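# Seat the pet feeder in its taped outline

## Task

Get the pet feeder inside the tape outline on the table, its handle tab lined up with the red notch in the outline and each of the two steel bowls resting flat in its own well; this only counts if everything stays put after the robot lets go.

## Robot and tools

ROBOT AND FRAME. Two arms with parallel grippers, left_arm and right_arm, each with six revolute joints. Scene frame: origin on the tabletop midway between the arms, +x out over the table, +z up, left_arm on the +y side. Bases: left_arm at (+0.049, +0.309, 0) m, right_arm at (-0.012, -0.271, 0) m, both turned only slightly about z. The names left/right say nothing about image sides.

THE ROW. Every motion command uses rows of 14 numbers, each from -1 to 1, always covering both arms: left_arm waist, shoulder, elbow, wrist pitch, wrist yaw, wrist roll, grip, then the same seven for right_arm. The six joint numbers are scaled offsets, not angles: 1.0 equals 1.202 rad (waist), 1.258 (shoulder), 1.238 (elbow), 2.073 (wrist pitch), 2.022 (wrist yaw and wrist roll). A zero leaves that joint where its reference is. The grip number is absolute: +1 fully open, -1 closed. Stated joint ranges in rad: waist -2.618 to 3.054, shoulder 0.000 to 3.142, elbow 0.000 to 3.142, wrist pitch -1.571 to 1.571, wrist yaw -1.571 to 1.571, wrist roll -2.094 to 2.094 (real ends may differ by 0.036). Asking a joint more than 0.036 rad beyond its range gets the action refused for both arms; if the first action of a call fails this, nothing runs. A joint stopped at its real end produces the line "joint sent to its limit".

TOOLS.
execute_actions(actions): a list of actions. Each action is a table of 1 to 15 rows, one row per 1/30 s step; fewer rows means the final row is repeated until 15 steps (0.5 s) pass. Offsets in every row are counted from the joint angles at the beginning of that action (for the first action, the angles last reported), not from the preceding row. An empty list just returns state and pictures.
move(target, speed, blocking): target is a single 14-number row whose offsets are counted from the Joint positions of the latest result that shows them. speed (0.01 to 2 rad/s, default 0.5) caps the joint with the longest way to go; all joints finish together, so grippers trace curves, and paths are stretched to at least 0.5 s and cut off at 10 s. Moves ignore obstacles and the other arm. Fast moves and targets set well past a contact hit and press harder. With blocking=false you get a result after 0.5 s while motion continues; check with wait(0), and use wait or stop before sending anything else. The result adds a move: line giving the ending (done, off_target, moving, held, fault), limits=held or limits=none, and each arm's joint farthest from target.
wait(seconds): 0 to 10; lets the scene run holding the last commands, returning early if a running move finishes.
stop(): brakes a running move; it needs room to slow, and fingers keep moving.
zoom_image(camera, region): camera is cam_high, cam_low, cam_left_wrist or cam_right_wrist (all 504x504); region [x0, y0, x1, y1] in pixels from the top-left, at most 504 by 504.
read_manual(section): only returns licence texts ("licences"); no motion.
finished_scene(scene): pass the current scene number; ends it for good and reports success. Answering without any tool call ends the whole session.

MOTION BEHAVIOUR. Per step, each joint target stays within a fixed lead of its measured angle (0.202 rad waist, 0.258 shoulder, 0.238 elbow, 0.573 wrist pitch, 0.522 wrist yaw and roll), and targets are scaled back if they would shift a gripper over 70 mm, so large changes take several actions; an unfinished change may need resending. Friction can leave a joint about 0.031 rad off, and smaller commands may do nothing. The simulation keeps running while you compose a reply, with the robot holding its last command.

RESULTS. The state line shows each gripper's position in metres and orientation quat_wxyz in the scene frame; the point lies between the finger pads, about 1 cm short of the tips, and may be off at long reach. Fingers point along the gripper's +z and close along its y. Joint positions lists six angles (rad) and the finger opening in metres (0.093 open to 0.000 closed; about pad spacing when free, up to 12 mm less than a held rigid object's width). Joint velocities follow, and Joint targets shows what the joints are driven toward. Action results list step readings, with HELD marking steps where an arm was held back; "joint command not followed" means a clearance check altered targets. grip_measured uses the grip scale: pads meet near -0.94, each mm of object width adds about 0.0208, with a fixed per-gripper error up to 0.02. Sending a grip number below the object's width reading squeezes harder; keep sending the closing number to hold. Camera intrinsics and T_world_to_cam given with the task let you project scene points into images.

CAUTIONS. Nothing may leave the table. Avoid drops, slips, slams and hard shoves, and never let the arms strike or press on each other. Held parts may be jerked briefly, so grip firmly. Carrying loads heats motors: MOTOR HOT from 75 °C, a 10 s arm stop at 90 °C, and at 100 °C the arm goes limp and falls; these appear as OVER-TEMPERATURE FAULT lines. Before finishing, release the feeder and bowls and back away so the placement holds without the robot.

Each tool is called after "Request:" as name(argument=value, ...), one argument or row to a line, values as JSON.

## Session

Request:
execute_actions(
  actions=[],
)

Scene clock: 0.00 s.
left_arm: end_effector_position=(+0.3027, +0.2621, +0.2014) grip_measured=+0.992 end_effector_quat_wxyz=(+0.237, +0.216, +0.873, -0.368) | right_arm: end_effector_position=(+0.5141, -0.0138, +0.3137) grip_measured=+1.000 end_effector_quat_wxyz=(+0.271, +0.175, +0.653, +0.685)
Joint names: [waist, shoulder, elbow, wrist pitch, wrist yaw, wrist roll]
Joint positions: left_arm=[ 0.296  1.402  1.184 -1.386  0.905  0.857  0.093] | right_arm=[ 0.409  1.984  1.487  0.606 -0.65   1.521  0.093]
Joint velocities: left_arm=[-0.002  0.002 -0.022  0.095 -0.081 -0.095  0.001] | right_arm=[-0.002 -0.012  0.007 -0.022 -0.066 -0.037  0.   ]
Motor temperatures (°C, as the motors report them): left_arm=[24 27 28 25 23 24] | right_arm=[25 25 28 26 27 25]
Joint targets: left_arm=[0.296 1.402 1.184 -1.386 0.905 0.857] | right_arm=[0.409 1.984 1.487 0.606 -0.650 1.521]
camera_calibration (this result's frames):
cam_left_wrist: T_world_to_cam=[[-0.562049, -0.62622, 0.540323, 0.22309], [-0.81791, 0.517943, -0.250516, 0.205628], [-0.122978, -0.582738, -0.803301, 0.434076], [0, 0, 0, 1]] pos_world=[0.346955, 0.286152, 0.279666]
cam_right_wrist: T_world_to_cam=[[0.137654, 0.0118126, -0.99041, 0.237601], [-0.973327, 0.1869, -0.133051, 0.582353], [0.183536, 0.982308, 0.0372252, -0.00472342], [0, 0, 0, 1]] pos_world=[0.53498, -0.107009, 0.312981]

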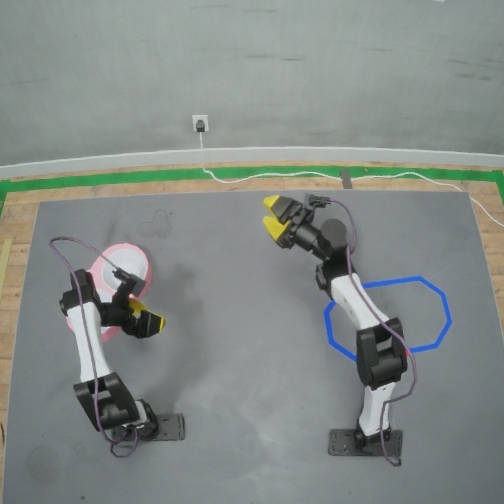

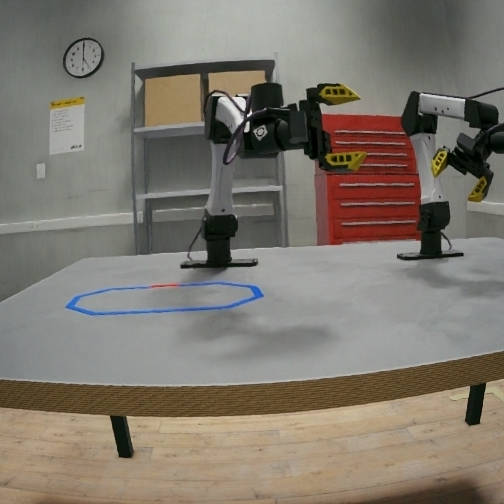

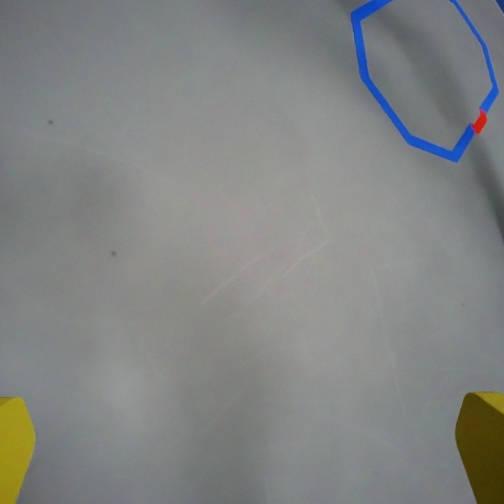

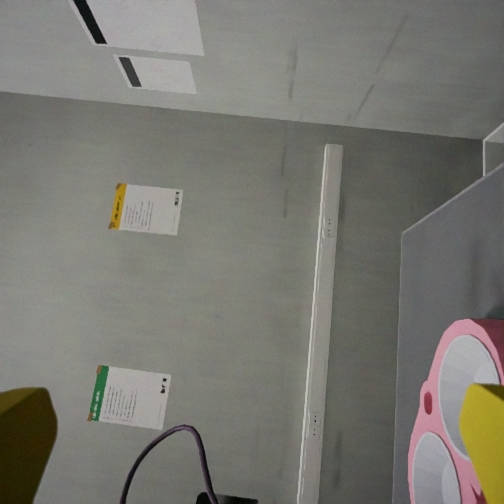

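Request:
move(
  target=[-0.75,0,0.1,0,-0.448,-0.42,-0.36,-1,-0.7,-0.4,-0.8,0.32,-0.75,-0.36],
  speed=1.0,
)

Request:
zoom_image(
  camera="cam_high",
  region=[40, 220, 200, 360],
)

Request:
zoom_image(
  camera="cam_high",
  region=[310, 250, 470, 390],
)

Scene clock: 5.40 s.
left_arm: end_effector_position=(+0.2561, +0.1830, +0.1636) grip_measured=-0.357 end_effector_quat_wxyz=(+0.033, +0.272, +0.962, -0.015) | right_arm: end_effector_position=(+0.1465, -0.4730, +0.1673) grip_measured=-0.358 end_effector_quat_wxyz=(+0.199, +0.435, +0.874, -0.089)
Joint names: [waist, shoulder, elbow, wrist pitch, wrist yaw, wrist roll]
Joint positions: left_arm=[-0.597  1.402  1.287 -1.386  0.011  0.013  0.028] | right_arm=[-0.784  1.117  1.02  -1.034 -0.014  0.013  0.028]
Joint velocities: left_arm=[-0.012  0.012  0.007 -0.051  0.022 -0.007 -0.   ] | right_arm=[-0.002 -0.002 -0.002  0.022 -0.037 -0.022 -0.001]
Motor temperatures (°C, as the motors report them): left_arm=[24 27 29 25 23 24] | right_arm=[25 27 29 27 27 25]
Joint targets: left_arm=[-0.605 1.402 1.307 -1.386 -0.001 0.007] | right_arm=[-0.793 1.104 0.991 -1.052 -0.003 0.005]
move: off_target (right_arm); limits=none; left_arm: farthest joint: the elbow, 0.020 radians from its target (0.124 radians at the start); right_arm: farthest joint: the elbow, 0.028 radians from its target (0.495 radians at the start)
camera_calibration (this result's frames):
cam_left_wrist: T_world_to_cam=[[-0.533519, -0.845562, 0.0195584, 0.285876], [-0.780465, 0.501093, 0.373871, 0.0904077], [-0.325932, 0.184203, -0.927274, 0.283778], [0, 0, 0, 1]] pos_world=[0.315573, 0.144151, 0.223748]
cam_right_wrist: T_world_to_cam=[[-0.800172, -0.599107, -0.0281861, -0.163873], [-0.599635, 0.800106, 0.0163786, 0.501241], [0.0127393, 0.0300071, -0.999469, 0.267355], [0, 0, 0, 1]] pos_world=[0.166029, -0.507246, 0.254384]

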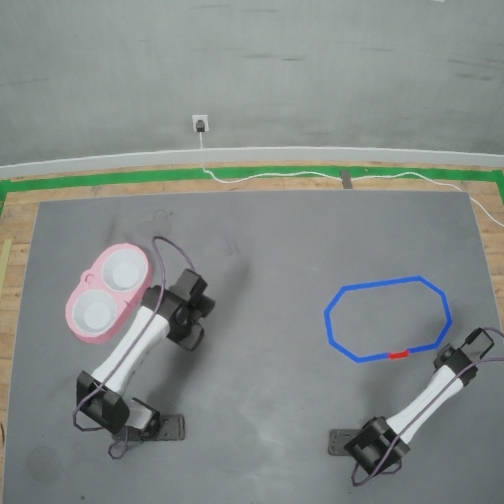

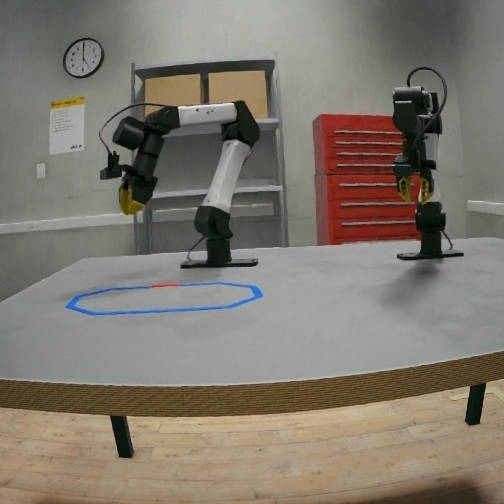

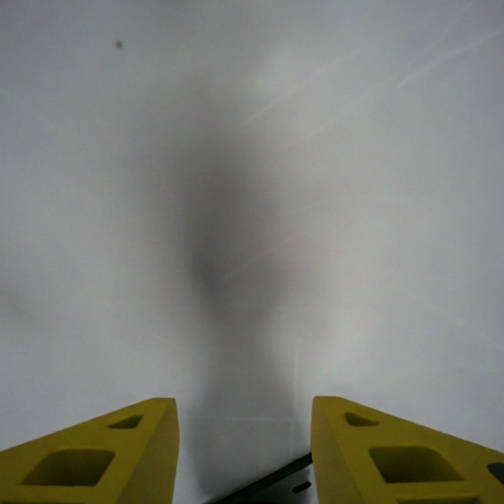

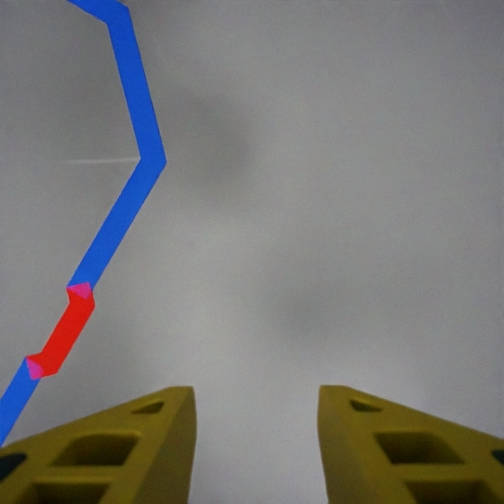

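Region (40, 220, 200, 360) of cam_high's 504x504 image, scaled by 3.150, with more detail than that image has; it fills the top 441 rows of this view, and the rest is white.

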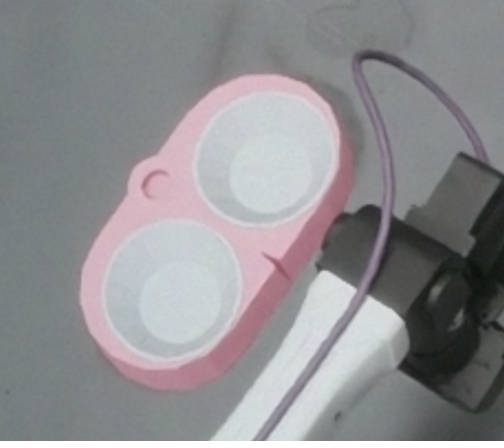

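Region (310, 250, 470, 390) of cam_high's 504x504 image, scaled by 3.150, with more detail than that image has; it fills the top 441 rows of this view, and the rest is white.

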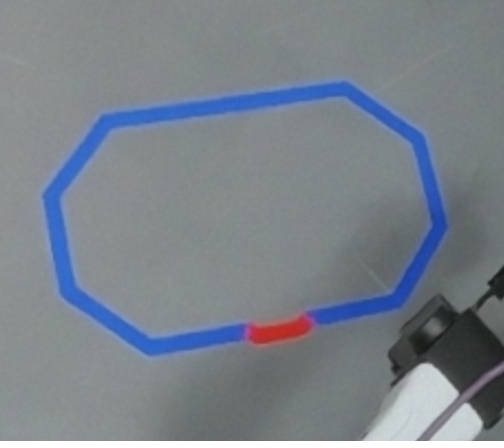

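Request:
move(
  target=[0.78,0.87,0.94,-0.06,-0.005,0.468,-0.36,0,0,0,0,0,0,-0.36],
  speed=0.7,
)

Scene clock: 17.27 s.
left_arm: end_effector_position=(+0.4910, +0.4986, +0.0761) grip_measured=-0.357 end_effector_quat_wxyz=(+0.006, +0.271, +0.963, +0.002) | right_arm: end_effector_position=(+0.1465, -0.4729, +0.1673) grip_measured=-0.358 end_effector_quat_wxyz=(+0.199, +0.435, +0.874, -0.089)
Joint names: [waist, shoulder, elbow, wrist pitch, wrist yaw, wrist roll]
Joint positions: left_arm=[ 0.347  2.492  2.431 -1.499  0.004  0.954  0.028] | right_arm=[-0.784  1.117  1.02  -1.034 -0.014  0.012  0.028]
Joint velocities: left_arm=[ 0.002 -0.012  0.007  0.007 -0.051 -0.022 -0.   ] | right_arm=[-0.007  0.017  0.002 -0.037 -0.037 -0.051  0.001]
Motor temperatures (°C, as the motors report them): left_arm=[24 28 30 25 23 24] | right_arm=[25 27 30 27 27 25]
Joint targets: left_arm=[0.340 2.496 2.451 -1.510 0.001 0.959] | right_arm=[-0.784 1.117 1.020 -1.034 -0.014 0.013]
move: done; limits=none; left_arm: farthest joint: the elbow, 0.019 radians from its target (1.163 radians at the start); right_arm: farthest joint: the wrist roll, 0.001 radians from its target (0.001 radians at the start)
camera_calibration (this result's frames):
cam_left_wrist: T_world_to_cam=[[-0.529232, -0.848473, 0.00245595, 0.68036], [-0.765455, 0.478694, 0.430036, 0.147805], [-0.36605, 0.225709, -0.902808, 0.218149], [0, 0, 0, 1]] pos_world=[0.55306, 0.457276, 0.131715]
cam_right_wrist: T_world_to_cam=[[-0.799976, -0.599378, -0.0280188, -0.16406], [-0.599905, 0.799896, 0.0167525, 0.501036], [0.0123711, 0.0302102, -0.999467, 0.267464], [0, 0, 0, 1]] pos_world=[0.166021, -0.50719, 0.254331]

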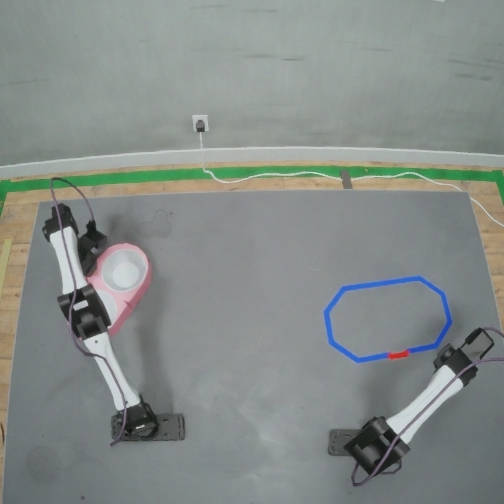

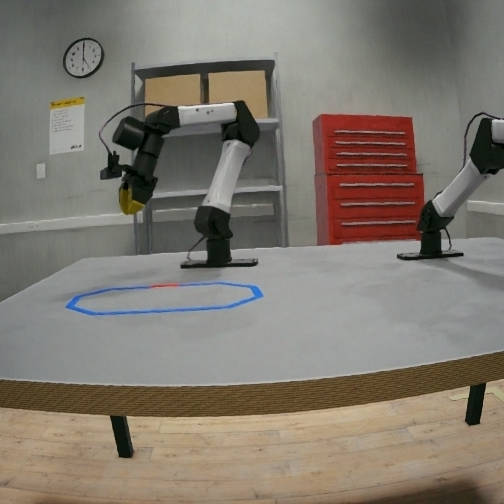

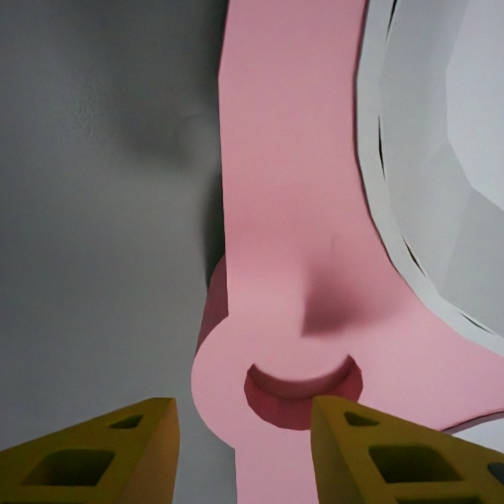

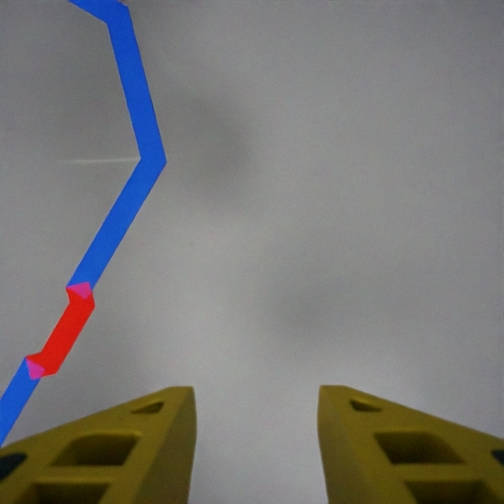

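Request:
move(
  target=[0.021,0,-0.075,0.04,0,0,-0.36,0,0,0,0,0,0,-0.36],
  speed=0.1,
)

Scene clock: 22.13 s.
left_arm: end_effector_position=(+0.4884, +0.5063, +0.0567) grip_measured=-0.357 end_effector_quat_wxyz=(+0.002, +0.263, +0.965, -0.000) | right_arm: end_effector_position=(+0.1465, -0.4729, +0.1673) grip_measured=-0.358 end_effector_quat_wxyz=(+0.199, +0.435, +0.874, -0.089)
Joint names: [waist, shoulder, elbow, wrist pitch, wrist yaw, wrist roll]
Joint positions: left_arm=[ 0.364  2.492  2.354 -1.43   0.004  0.954  0.028] | right_arm=[-0.784  1.117  1.02  -1.034 -0.014  0.012  0.028]
Joint velocities: left_arm=[-0.002  0.007 -0.022 -0.007 -0.007 -0.051  0.001] | right_arm=[-0.007  0.002 -0.002 -0.022 -0.007  0.022 -0.001]
Motor temperatures (°C, as the motors report them): left_arm=[24 31 31 25 23 24] | right_arm=[25 27 30 28 27 25]
Joint targets: left_arm=[0.372 2.492 2.339 -1.416 0.004 0.953] | right_arm=[-0.784 1.117 1.020 -1.034 -0.014 0.012]
move: done; limits=none; left_arm: farthest joint: the elbow, 0.016 radians from its target (0.093 radians at the start); right_arm: farthest joint: the waist, 0.000 radians from its target (0.000 radians at the start)
camera_calibration (this result's frames):
cam_left_wrist: T_world_to_cam=[[-0.515199, -0.85702, 0.00934476, 0.682648], [-0.769895, 0.467559, 0.434339, 0.158028], [-0.376606, 0.216576, -0.900701, 0.207659], [0, 0, 0, 1]] pos_world=[0.55157, 0.466182, 0.112022]
cam_right_wrist: T_world_to_cam=[[-0.799976, -0.599378, -0.0280188, -0.16406], [-0.599905, 0.799896, 0.0167525, 0.501036], [0.0123711, 0.0302102, -0.999467, 0.267464], [0, 0, 0, 1]] pos_world=[0.166021, -0.50719, 0.254331]

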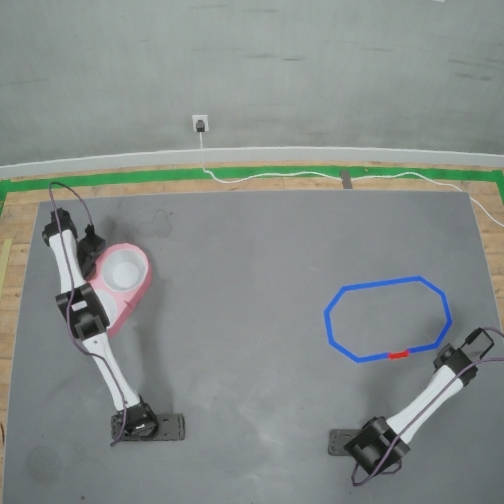

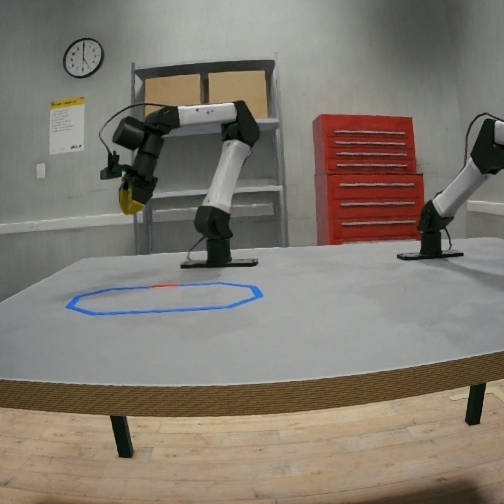

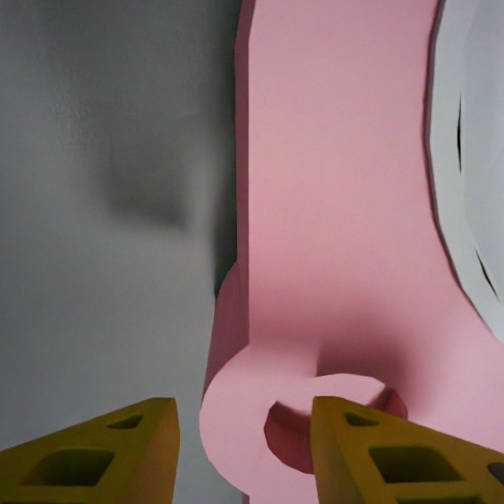

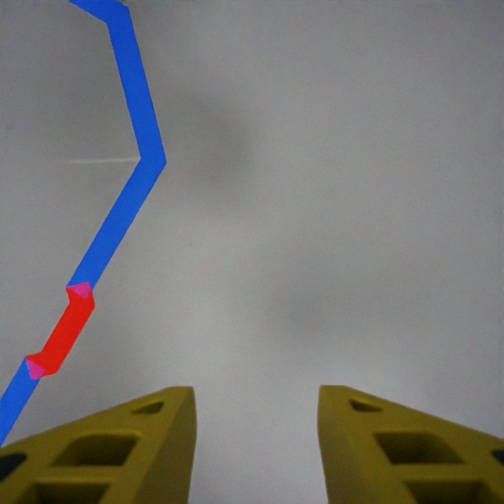

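Request:
move(
  target=[0,0,-0.057,0.033,0,0,-0.36,0,0,0,0,0,0,-0.36],
  speed=0.08,
)

Request:
execute_actions(
  actions=[
    [[0,0,0,0,0,0,-0.55,0,0,0,0,0,0,-0.36]],
    [[0,0,0,0,0,0,-0.85,0,0,0,0,0,0,-0.36]],
  ],
)

Scene clock: 24.90 s.
left_arm: end_effector_position=(+0.4879, +0.5061, +0.0452) grip_measured=-0.357 end_effector_quat_wxyz=(+0.000, +0.263, +0.965, -0.002) | right_arm: end_effector_position=(+0.1465, -0.4729, +0.1673) grip_measured=-0.358 end_effector_quat_wxyz=(+0.199, +0.435, +0.874, -0.089)
Joint names: [waist, shoulder, elbow, wrist pitch, wrist yaw, wrist roll]
Joint positions: left_arm=[ 0.364  2.492  2.308 -1.39   0.004  0.954  0.028] | right_arm=[-0.784  1.117  1.02  -1.034 -0.014  0.012  0.028]
Joint velocities: left_arm=[-0.002  0.012 -0.002 -0.051 -0.037 -0.051 -0.001] | right_arm=[ 0.007 -0.012 -0.007  0.007 -0.037 -0.081  0.   ]
Motor temperatures (°C, as the motors report them): left_arm=[24 32 31 25 23 24] | right_arm=[25 27 31 28 27 25]
Joint targets: left_arm=[0.364 2.492 2.283 -1.362 0.004 0.954] | right_arm=[-0.784 1.117 1.020 -1.034 -0.014 0.012]
move: off_target (left_arm); limits=none; left_arm: farthest joint: the wrist pitch, 0.029 radians from its target (0.068 radians at the start); right_arm: farthest joint: the waist, 0.000 radians from its target (0.000 radians at the start)
camera_calibration (this result's frames):
cam_left_wrist: T_world_to_cam=[[-0.515133, -0.85699, 0.0143571, 0.682022], [-0.767468, 0.46865, 0.437447, 0.160865], [-0.381616, 0.214324, -0.89913, 0.200663], [0, 0, 0, 1]] pos_world=[0.551367, 0.46609, 0.10026]
cam_right_wrist: T_world_to_cam=[[-0.799976, -0.599378, -0.0280188, -0.16406], [-0.599905, 0.799896, 0.0167525, 0.501036], [0.0123711, 0.0302102, -0.999467, 0.267464], [0, 0, 0, 1]] pos_world=[0.166021, -0.50719, 0.254331]

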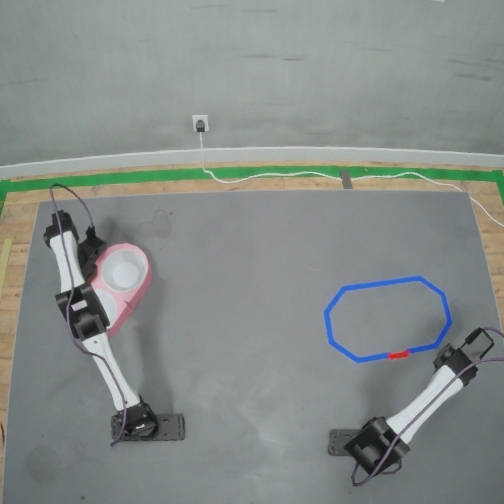

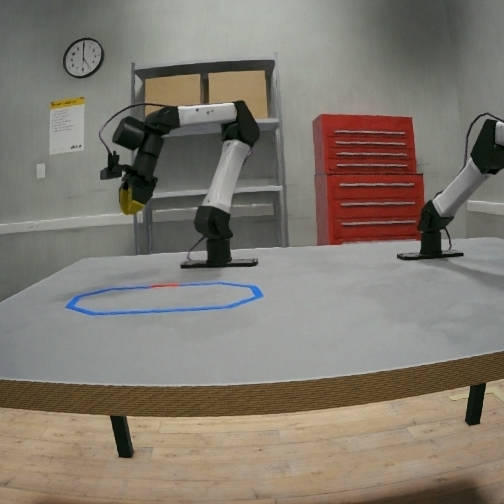

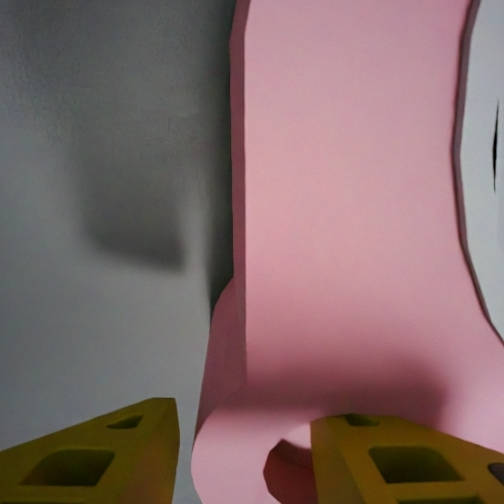

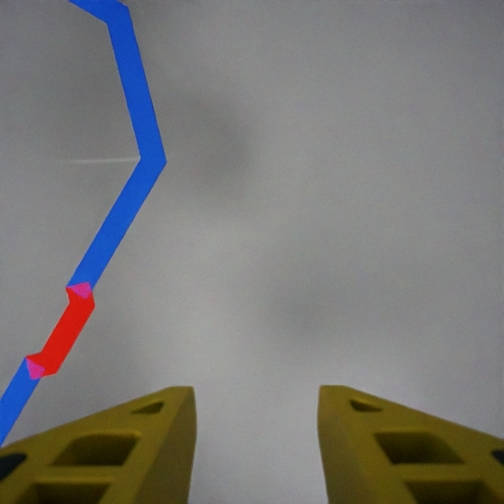

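Scene clock: 25.90 s.
left_arm: end_effector_position=(+0.4871, +0.5061, +0.0452) grip_measured=-0.796 end_effector_quat_wxyz=(-0.002, +0.266, +0.964, -0.003) | right_arm: end_effector_position=(+0.1465, -0.4729, +0.1673) grip_measured=-0.358 end_effector_quat_wxyz=(+0.199, +0.435, +0.874, -0.089)
Joint names: [waist, shoulder, elbow, wrist pitch, wrist yaw, wrist roll]
Joint positions: left_arm=[ 0.364  2.492  2.308 -1.393  0.002  0.96   0.007] | right_arm=[-0.784  1.117  1.02  -1.034 -0.014  0.012  0.028]
Joint velocities: left_arm=[-0.007  0.007  0.002 -0.125 -0.066  0.037 -0.001] | right_arm=[ 0.012  0.022 -0.002 -0.022 -0.037  0.051 -0.001]
Motor temperatures (°C, as the motors report them): left_arm=[24 33 31 25 23 24] | right_arm=[25 27 31 28 27 25]
Joint targets: left_arm=[0.364 2.492 2.308 -1.393 0.003 0.962] | right_arm=[-0.784 1.117 1.020 -1.034 -0.014 0.012]
Step readings (joint positions; steps 1 to 15: 1st action; 16 to 30: 2nd action):
0: left_arm=[0.364 2.492 2.308 -1.390 0.004 0.954] | right_arm=[-0.784 1.117 1.020 -1.034 -0.014 0.012]
1: left_arm=[0.364 2.492 2.308 -1.392 0.004 0.954] | right_arm=[-0.784 1.117 1.020 -1.034 -0.014 0.012]
2: left_arm=[0.364 2.492 2.308 -1.393 0.003 0.955] | right_arm=[-0.784 1.117 1.020 -1.034 -0.014 0.012]
4: left_arm=[0.364 2.492 2.308 -1.393 0.003 0.958] | right_arm=[-0.784 1.117 1.020 -1.034 -0.014 0.012]
8: left_arm=[0.364 2.492 2.308 -1.393 0.002 0.961] | right_arm=[-0.784 1.117 1.020 -1.034 -0.014 0.012]
15: left_arm=[0.364 2.492 2.308 -1.393 0.002 0.962] | right_arm=[-0.784 1.117 1.020 -1.034 -0.014 0.012]
16: left_arm=[0.364 2.492 2.308 -1.392 -0.000 0.965] | right_arm=[-0.784 1.117 1.020 -1.034 -0.014 0.012]
17: left_arm=[0.364 2.492 2.308 -1.393 -0.003 0.975] | right_arm=[-0.784 1.117 1.020 -1.034 -0.014 0.012]
19: left_arm=[0.364 2.492 2.308 -1.394 -0.001 0.967] | right_arm=[-0.784 1.117 1.020 -1.034 -0.014 0.012]
23: left_arm=[0.364 2.492 2.308 -1.393 0.002 0.961] | right_arm=[-0.784 1.117 1.020 -1.034 -0.014 0.012]
30: Joint positions above
camera_calibration (this result's frames):
cam_left_wrist: T_world_to_cam=[[-0.520633, -0.853634, 0.0157871, 0.682514], [-0.762857, 0.473412, 0.440375, 0.155461], [-0.383393, 0.21723, -0.897675, 0.199688], [0, 0, 0, 1]] pos_world=[0.550493, 0.465642, 0.100019]
cam_right_wrist: T_world_to_cam=[[-0.799976, -0.599378, -0.0280188, -0.16406], [-0.599905, 0.799896, 0.0167525, 0.501036], [0.0123711, 0.0302102, -0.999467, 0.267464], [0, 0, 0, 1]] pos_world=[0.166021, -0.50719, 0.254331]

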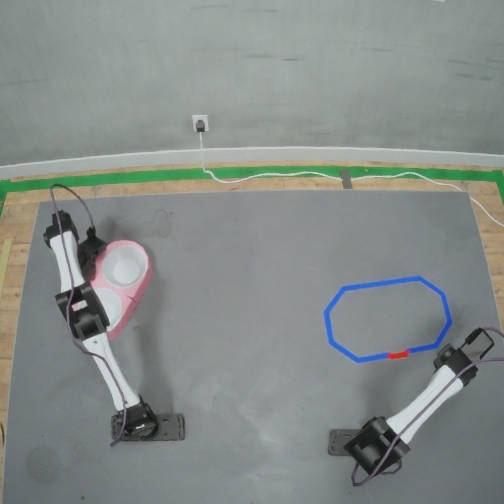

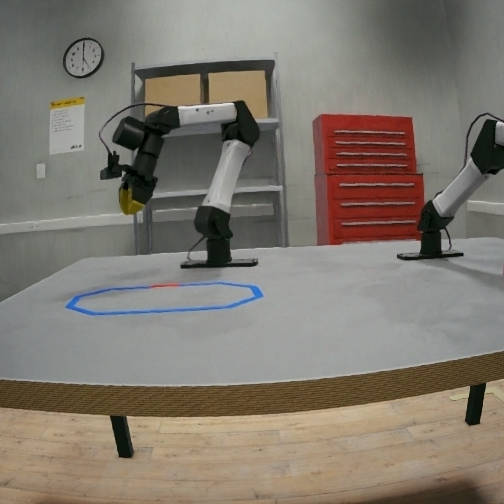

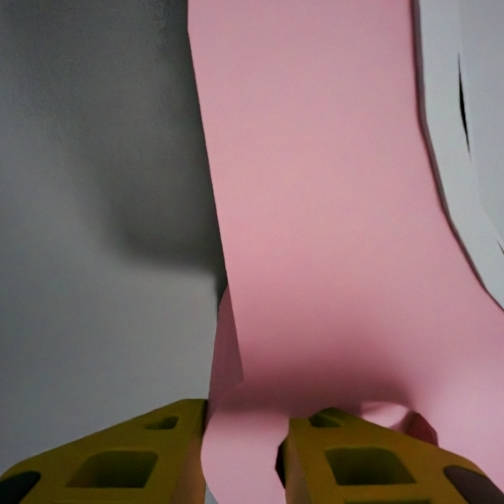

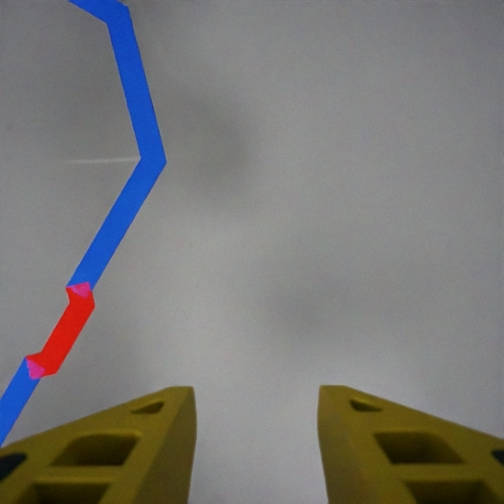

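Request:
move(
  target=[-0.658,0,0,0,0,-0.717,-0.85,-0.6,0,0,0,0,0,-0.36],
  speed=0.4,
)

Scene clock: 33.00 s.
left_arm: end_effector_position=(+0.4993, +0.1425, +0.0452) grip_measured=-0.795 end_effector_quat_wxyz=(+0.000, -0.057, +0.998, +0.008) | right_arm: end_effector_position=(-0.0242, -0.5276, +0.1673) grip_measured=-0.358 end_effector_quat_wxyz=(+0.156, +0.712, +0.668, -0.153)
Joint names: [waist, shoulder, elbow, wrist pitch, wrist yaw, wrist roll]
Joint positions: left_arm=[-0.418  2.492  2.308 -1.393 -0.015 -0.474  0.007] | right_arm=[-1.496  1.117  1.02  -1.034 -0.014  0.012  0.028]
Joint velocities: left_arm=[ 0.007 -0.017 -0.007 -0.022  0.022 -0.051 -0.001] | right_arm=[ 0.002 -0.002 -0.007 -0.007 -0.022  0.051  0.   ]
Motor temperatures (°C, as the motors report them): left_arm=[24 36 31 25 23 24] | right_arm=[25 27 31 28 27 25]
Joint targets: left_arm=[-0.427 2.492 2.308 -1.393 0.001 -0.489] | right_arm=[-1.505 1.117 1.020 -1.034 -0.014 0.012]
move: done; limits=none; left_arm: farthest joint: the wrist yaw, 0.017 radians from its target (0.000 radians at the start); right_arm: farthest joint: the waist, 0.009 radians from its target (0.721 radians at the start)
camera_calibration (this result's frames):
cam_left_wrist: T_world_to_cam=[[0.104387, -0.994519, -0.00586283, 0.0875475], [-0.893944, -0.096411, 0.437686, 0.483677], [-0.435853, -0.0404479, -0.899109, 0.34635], [0, 0, 0, 1]] pos_world=[0.574199, 0.147709, 0.100221]
cam_right_wrist: T_world_to_cam=[[-0.997241, 0.0687341, -0.0280188, 0.0144245], [0.068283, 0.997525, 0.0167525, 0.56277], [0.0291009, 0.0147931, -0.999467, 0.263495], [0, 0, 0, 1]] pos_world=[-0.0317108, -0.566266, 0.254331]

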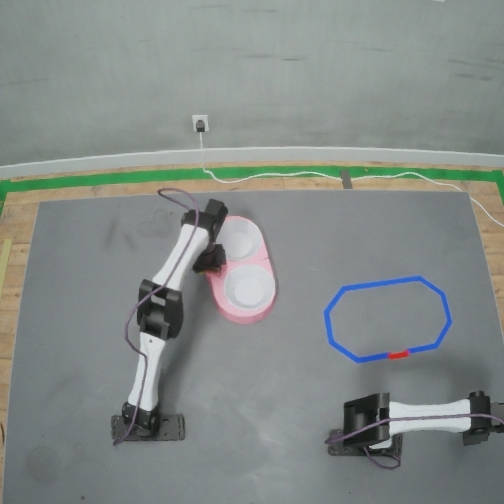

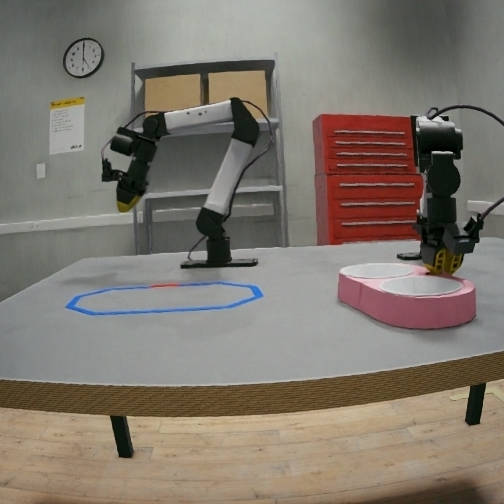

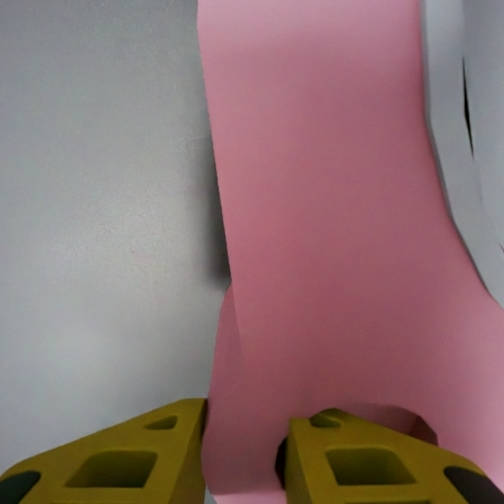

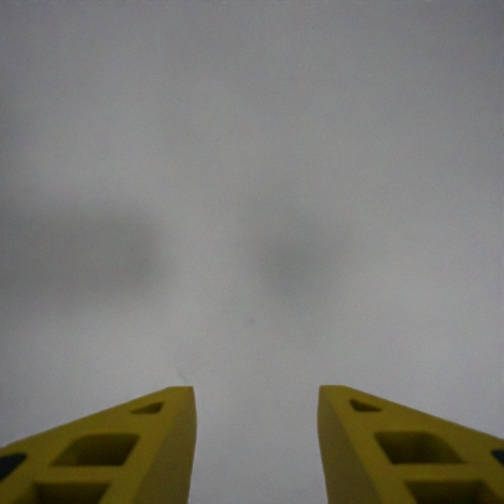

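Request:
move(
  target=[-0.665,0,0,0,0.01,-0.74,-0.85,0,0,0,0,0,0,-0.36],
  speed=0.45,
)

Request:
execute_actions(
  actions=[
    [[0,0,0,0,0,0,-0.48,0,0,0,0,0,0,-0.36]],
  ],
)

Request:
move(
  target=[0,-0.08,0,-0.03,0,0,-0.48,0,0,0,0,0,0,-0.36],
  speed=0.15,
)

Scene clock: 38.97 s.
left_arm: end_effector_position=(+0.2466, -0.1267, +0.0452) grip_measured=-0.794 end_effector_quat_wxyz=(+0.006, -0.394, +0.919, +0.007) | right_arm: end_effector_position=(-0.0242, -0.5276, +0.1673) grip_measured=-0.358 end_effector_quat_wxyz=(+0.156, +0.712, +0.668, -0.153)
Joint names: [waist, shoulder, elbow, wrist pitch, wrist yaw, wrist roll]
Joint positions: left_arm=[-1.207  2.492  2.308 -1.4   -0.012 -1.959  0.007] | right_arm=[-1.496  1.117  1.02  -1.034 -0.014  0.012  0.028]
Joint velocities: left_arm=[ 0.017  0.002  0.002 -0.022  0.022 -0.007 -0.001] | right_arm=[ 0.012  0.002 -0.012 -0.022 -0.051  0.051 -0.001]
Motor temperatures (°C, as the motors report them): left_arm=[24 38 31 25 23 24] | right_arm=[25 27 32 28 27 25]
Joint targets: left_arm=[-1.217 2.492 2.308 -1.394 0.006 -1.970] | right_arm=[-1.496 1.117 1.020 -1.034 -0.014 0.012]
move: done; limits=none; left_arm: farthest joint: the wrist yaw, 0.017 radians from its target (0.020 radians at the start); right_arm: farthest joint: the waist, 0.000 radians from its target (0.000 radians at the start)
camera_calibration (this result's frames):
cam_left_wrist: T_world_to_cam=[[0.717273, -0.696789, 0.00229899, -0.267591], [-0.631587, -0.648754, 0.424519, 0.0977051], [-0.294309, -0.305948, -0.905416, 0.157057], [0, 0, 0, 1]] pos_world=[0.299869, -0.0750167, 0.10134]
cam_right_wrist: T_world_to_cam=[[-0.997241, 0.0687341, -0.0280188, 0.0144245], [0.068283, 0.997525, 0.0167525, 0.56277], [0.0291009, 0.0147931, -0.999467, 0.263495], [0, 0, 0, 1]] pos_world=[-0.0317108, -0.566266, 0.254331]

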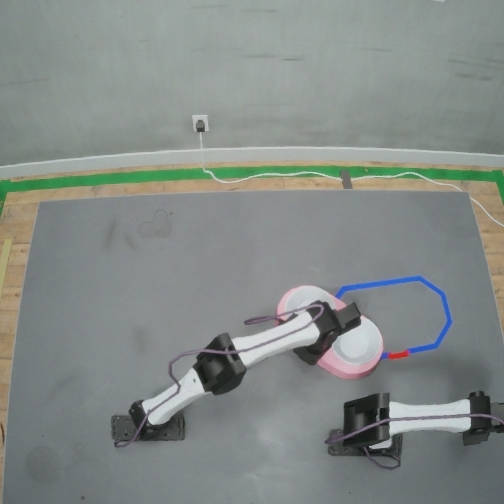

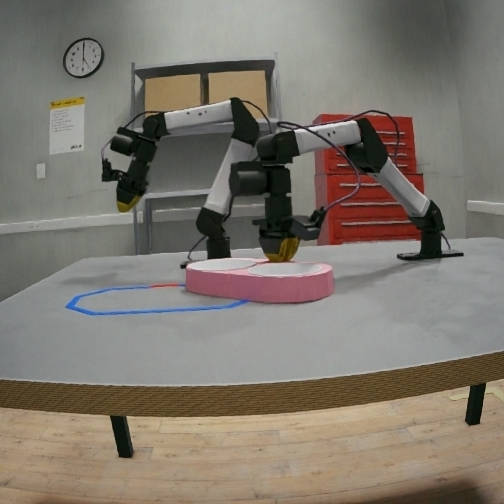

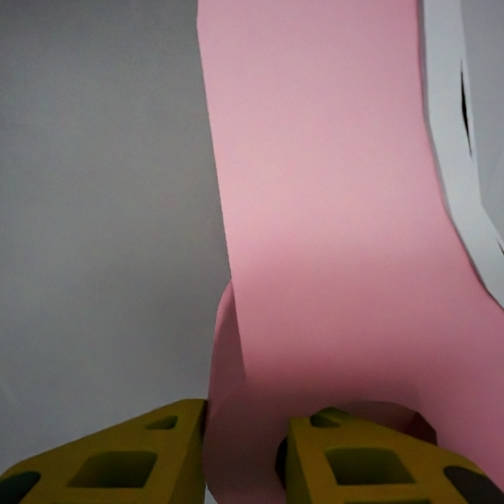

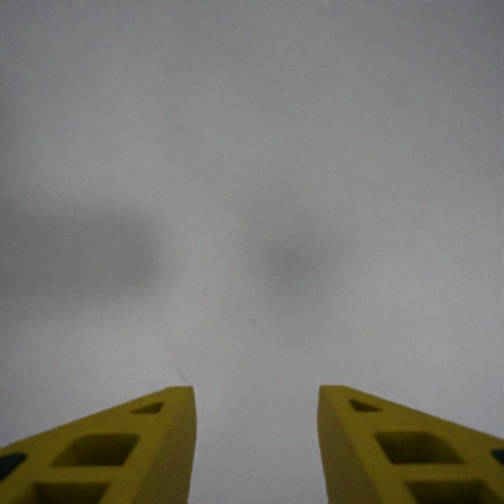

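Scene clock: 39.47 s.
left_arm: end_effector_position=(+0.2466, -0.1269, +0.0452) grip_measured=-0.483 end_effector_quat_wxyz=(+0.006, -0.394, +0.919, +0.006) | right_arm: end_effector_position=(-0.0242, -0.5276, +0.1673) grip_measured=-0.358 end_effector_quat_wxyz=(+0.156, +0.712, +0.668, -0.153)
Joint names: [waist, shoulder, elbow, wrist pitch, wrist yaw, wrist roll]
Joint positions: left_arm=[-1.207  2.492  2.308 -1.4   -0.012 -1.959  0.022] | right_arm=[-1.496  1.117  1.02  -1.034 -0.014  0.012  0.028]
Joint velocities: left_arm=[ 0.017 -0.002 -0.012 -0.007 -0.007 -0.037 -0.   ] | right_arm=[-0.007  0.002  0.007  0.051 -0.051 -0.007  0.   ]
Motor temperatures (°C, as the motors report them): left_arm=[24 38 31 25 23 24] | right_arm=[25 27 32 28 27 25]
Joint targets: left_arm=[-1.207 2.492 2.308 -1.400 -0.012 -1.959] | right_arm=[-1.496 1.117 1.020 -1.034 -0.014 0.012]
Step readings (joint positions):
0: left_arm=[-1.207 2.492 2.308 -1.400 -0.012 -1.959] | right_arm=[-1.496 1.117 1.020 -1.034 -0.014 0.012]
1: left_arm=[-1.207 2.492 2.308 -1.400 -0.012 -1.959] | right_arm=[-1.496 1.117 1.020 -1.034 -0.014 0.012]
2: left_arm=[-1.207 2.492 2.308 -1.400 -0.012 -1.959] | right_arm=[-1.496 1.117 1.020 -1.034 -0.014 0.012]
4: left_arm=[-1.207 2.492 2.308 -1.400 -0.012 -1.959] | right_arm=[-1.496 1.117 1.020 -1.034 -0.014 0.012]
8: left_arm=[-1.207 2.492 2.308 -1.400 -0.012 -1.959] | right_arm=[-1.496 1.117 1.020 -1.034 -0.014 0.012]
15: Joint positions above
camera_calibration (this result's frames):
cam_left_wrist: T_world_to_cam=[[0.717272, -0.696787, 0.00300808, -0.267795], [-0.63172, -0.648458, 0.424773, 0.0977032], [-0.294026, -0.306578, -0.905295, 0.156871], [0, 0, 0, 1]] pos_world=[0.299927, -0.0751464, 0.101318]
cam_right_wrist: T_world_to_cam=[[-0.997241, 0.0687341, -0.0280188, 0.0144245], [0.068283, 0.997525, 0.0167525, 0.56277], [0.0291009, 0.0147931, -0.999467, 0.263495], [0, 0, 0, 1]] pos_world=[-0.0317108, -0.566266, 0.254331]

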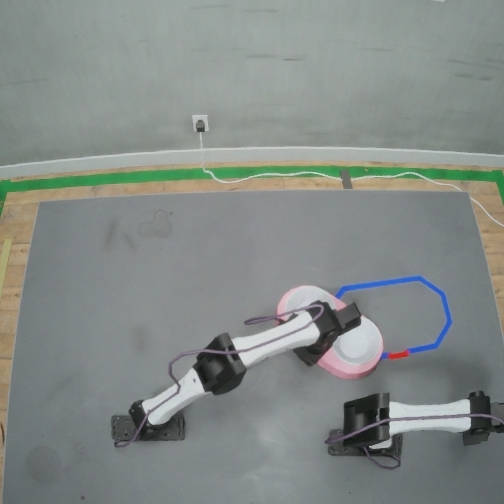

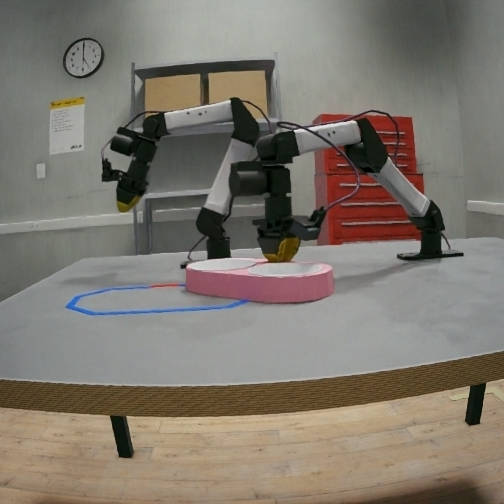

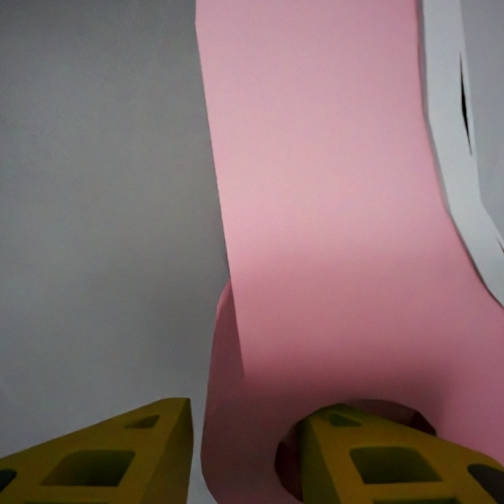

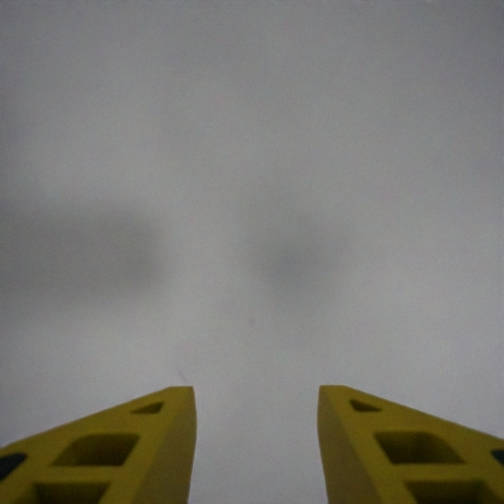

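Scene clock: 40.63 s.
left_arm: end_effector_position=(+0.2434, -0.1196, +0.0820) grip_measured=-0.483 end_effector_quat_wxyz=(+0.006, -0.394, +0.919, -0.010) | right_arm: end_effector_position=(-0.0242, -0.5276, +0.1673) grip_measured=-0.358 end_effector_quat_wxyz=(+0.156, +0.712, +0.668, -0.153)
Joint names: [waist, shoulder, elbow, wrist pitch, wrist yaw, wrist roll]
Joint positions: left_arm=[-1.207  2.411  2.308 -1.449 -0.012 -1.959  0.022] | right_arm=[-1.496  1.117  1.02  -1.034 -0.014  0.012  0.028]
Joint velocities: left_arm=[-0.002 -0.007 -0.007 -0.066 -0.037  0.007 -0.002] | right_arm=[-0.007 -0.007  0.012 -0.022 -0.037  0.007 -0.001]
Motor temperatures (°C, as the motors report them): left_arm=[24 39 31 25 23 24] | right_arm=[25 27 32 28 27 25]
Joint targets: left_arm=[-1.207 2.391 2.308 -1.461 -0.012 -1.959] | right_arm=[-1.496 1.117 1.020 -1.034 -0.014 0.012]
move: done; limits=none; left_arm: farthest joint: the shoulder, 0.019 radians from its target (0.100 radians at the start); right_arm: farthest joint: the waist, 0.000 radians from its target (0.000 radians at the start)
camera_calibration (this result's frames):
cam_left_wrist: T_world_to_cam=[[0.717047, -0.696286, 0.0320744, -0.262745], [-0.637226, -0.636189, 0.434978, 0.086712], [-0.282464, -0.332338, -0.89987, 0.185101], [0, 0, 0, 1]] pos_world=[0.29594, -0.0662644, 0.137277]
cam_right_wrist: T_world_to_cam=[[-0.997241, 0.0687341, -0.0280188, 0.0144245], [0.068283, 0.997525, 0.0167525, 0.56277], [0.0291009, 0.0147931, -0.999467, 0.263495], [0, 0, 0, 1]] pos_world=[-0.0317108, -0.566266, 0.254331]

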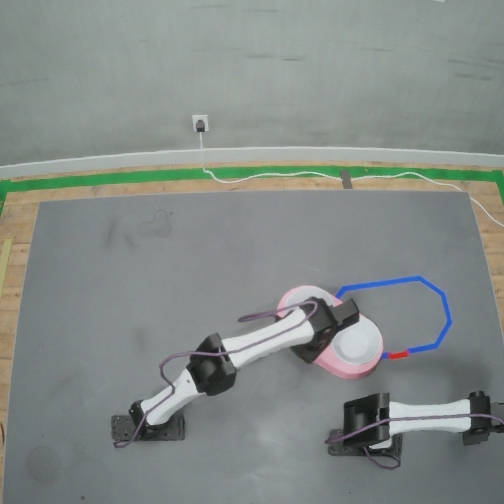

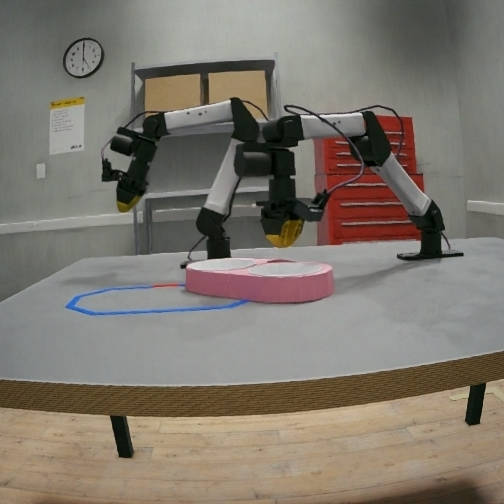

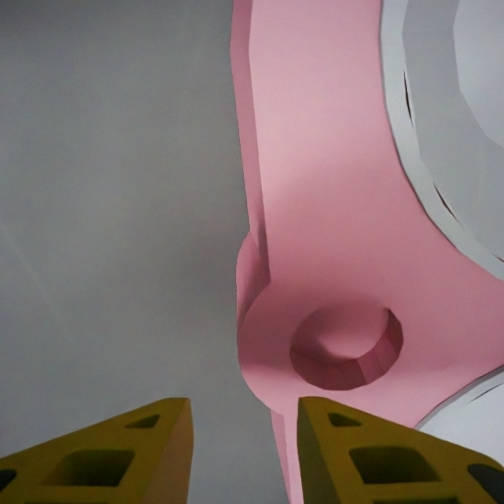

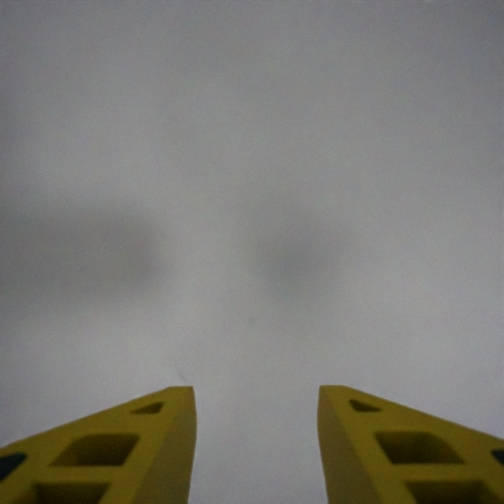

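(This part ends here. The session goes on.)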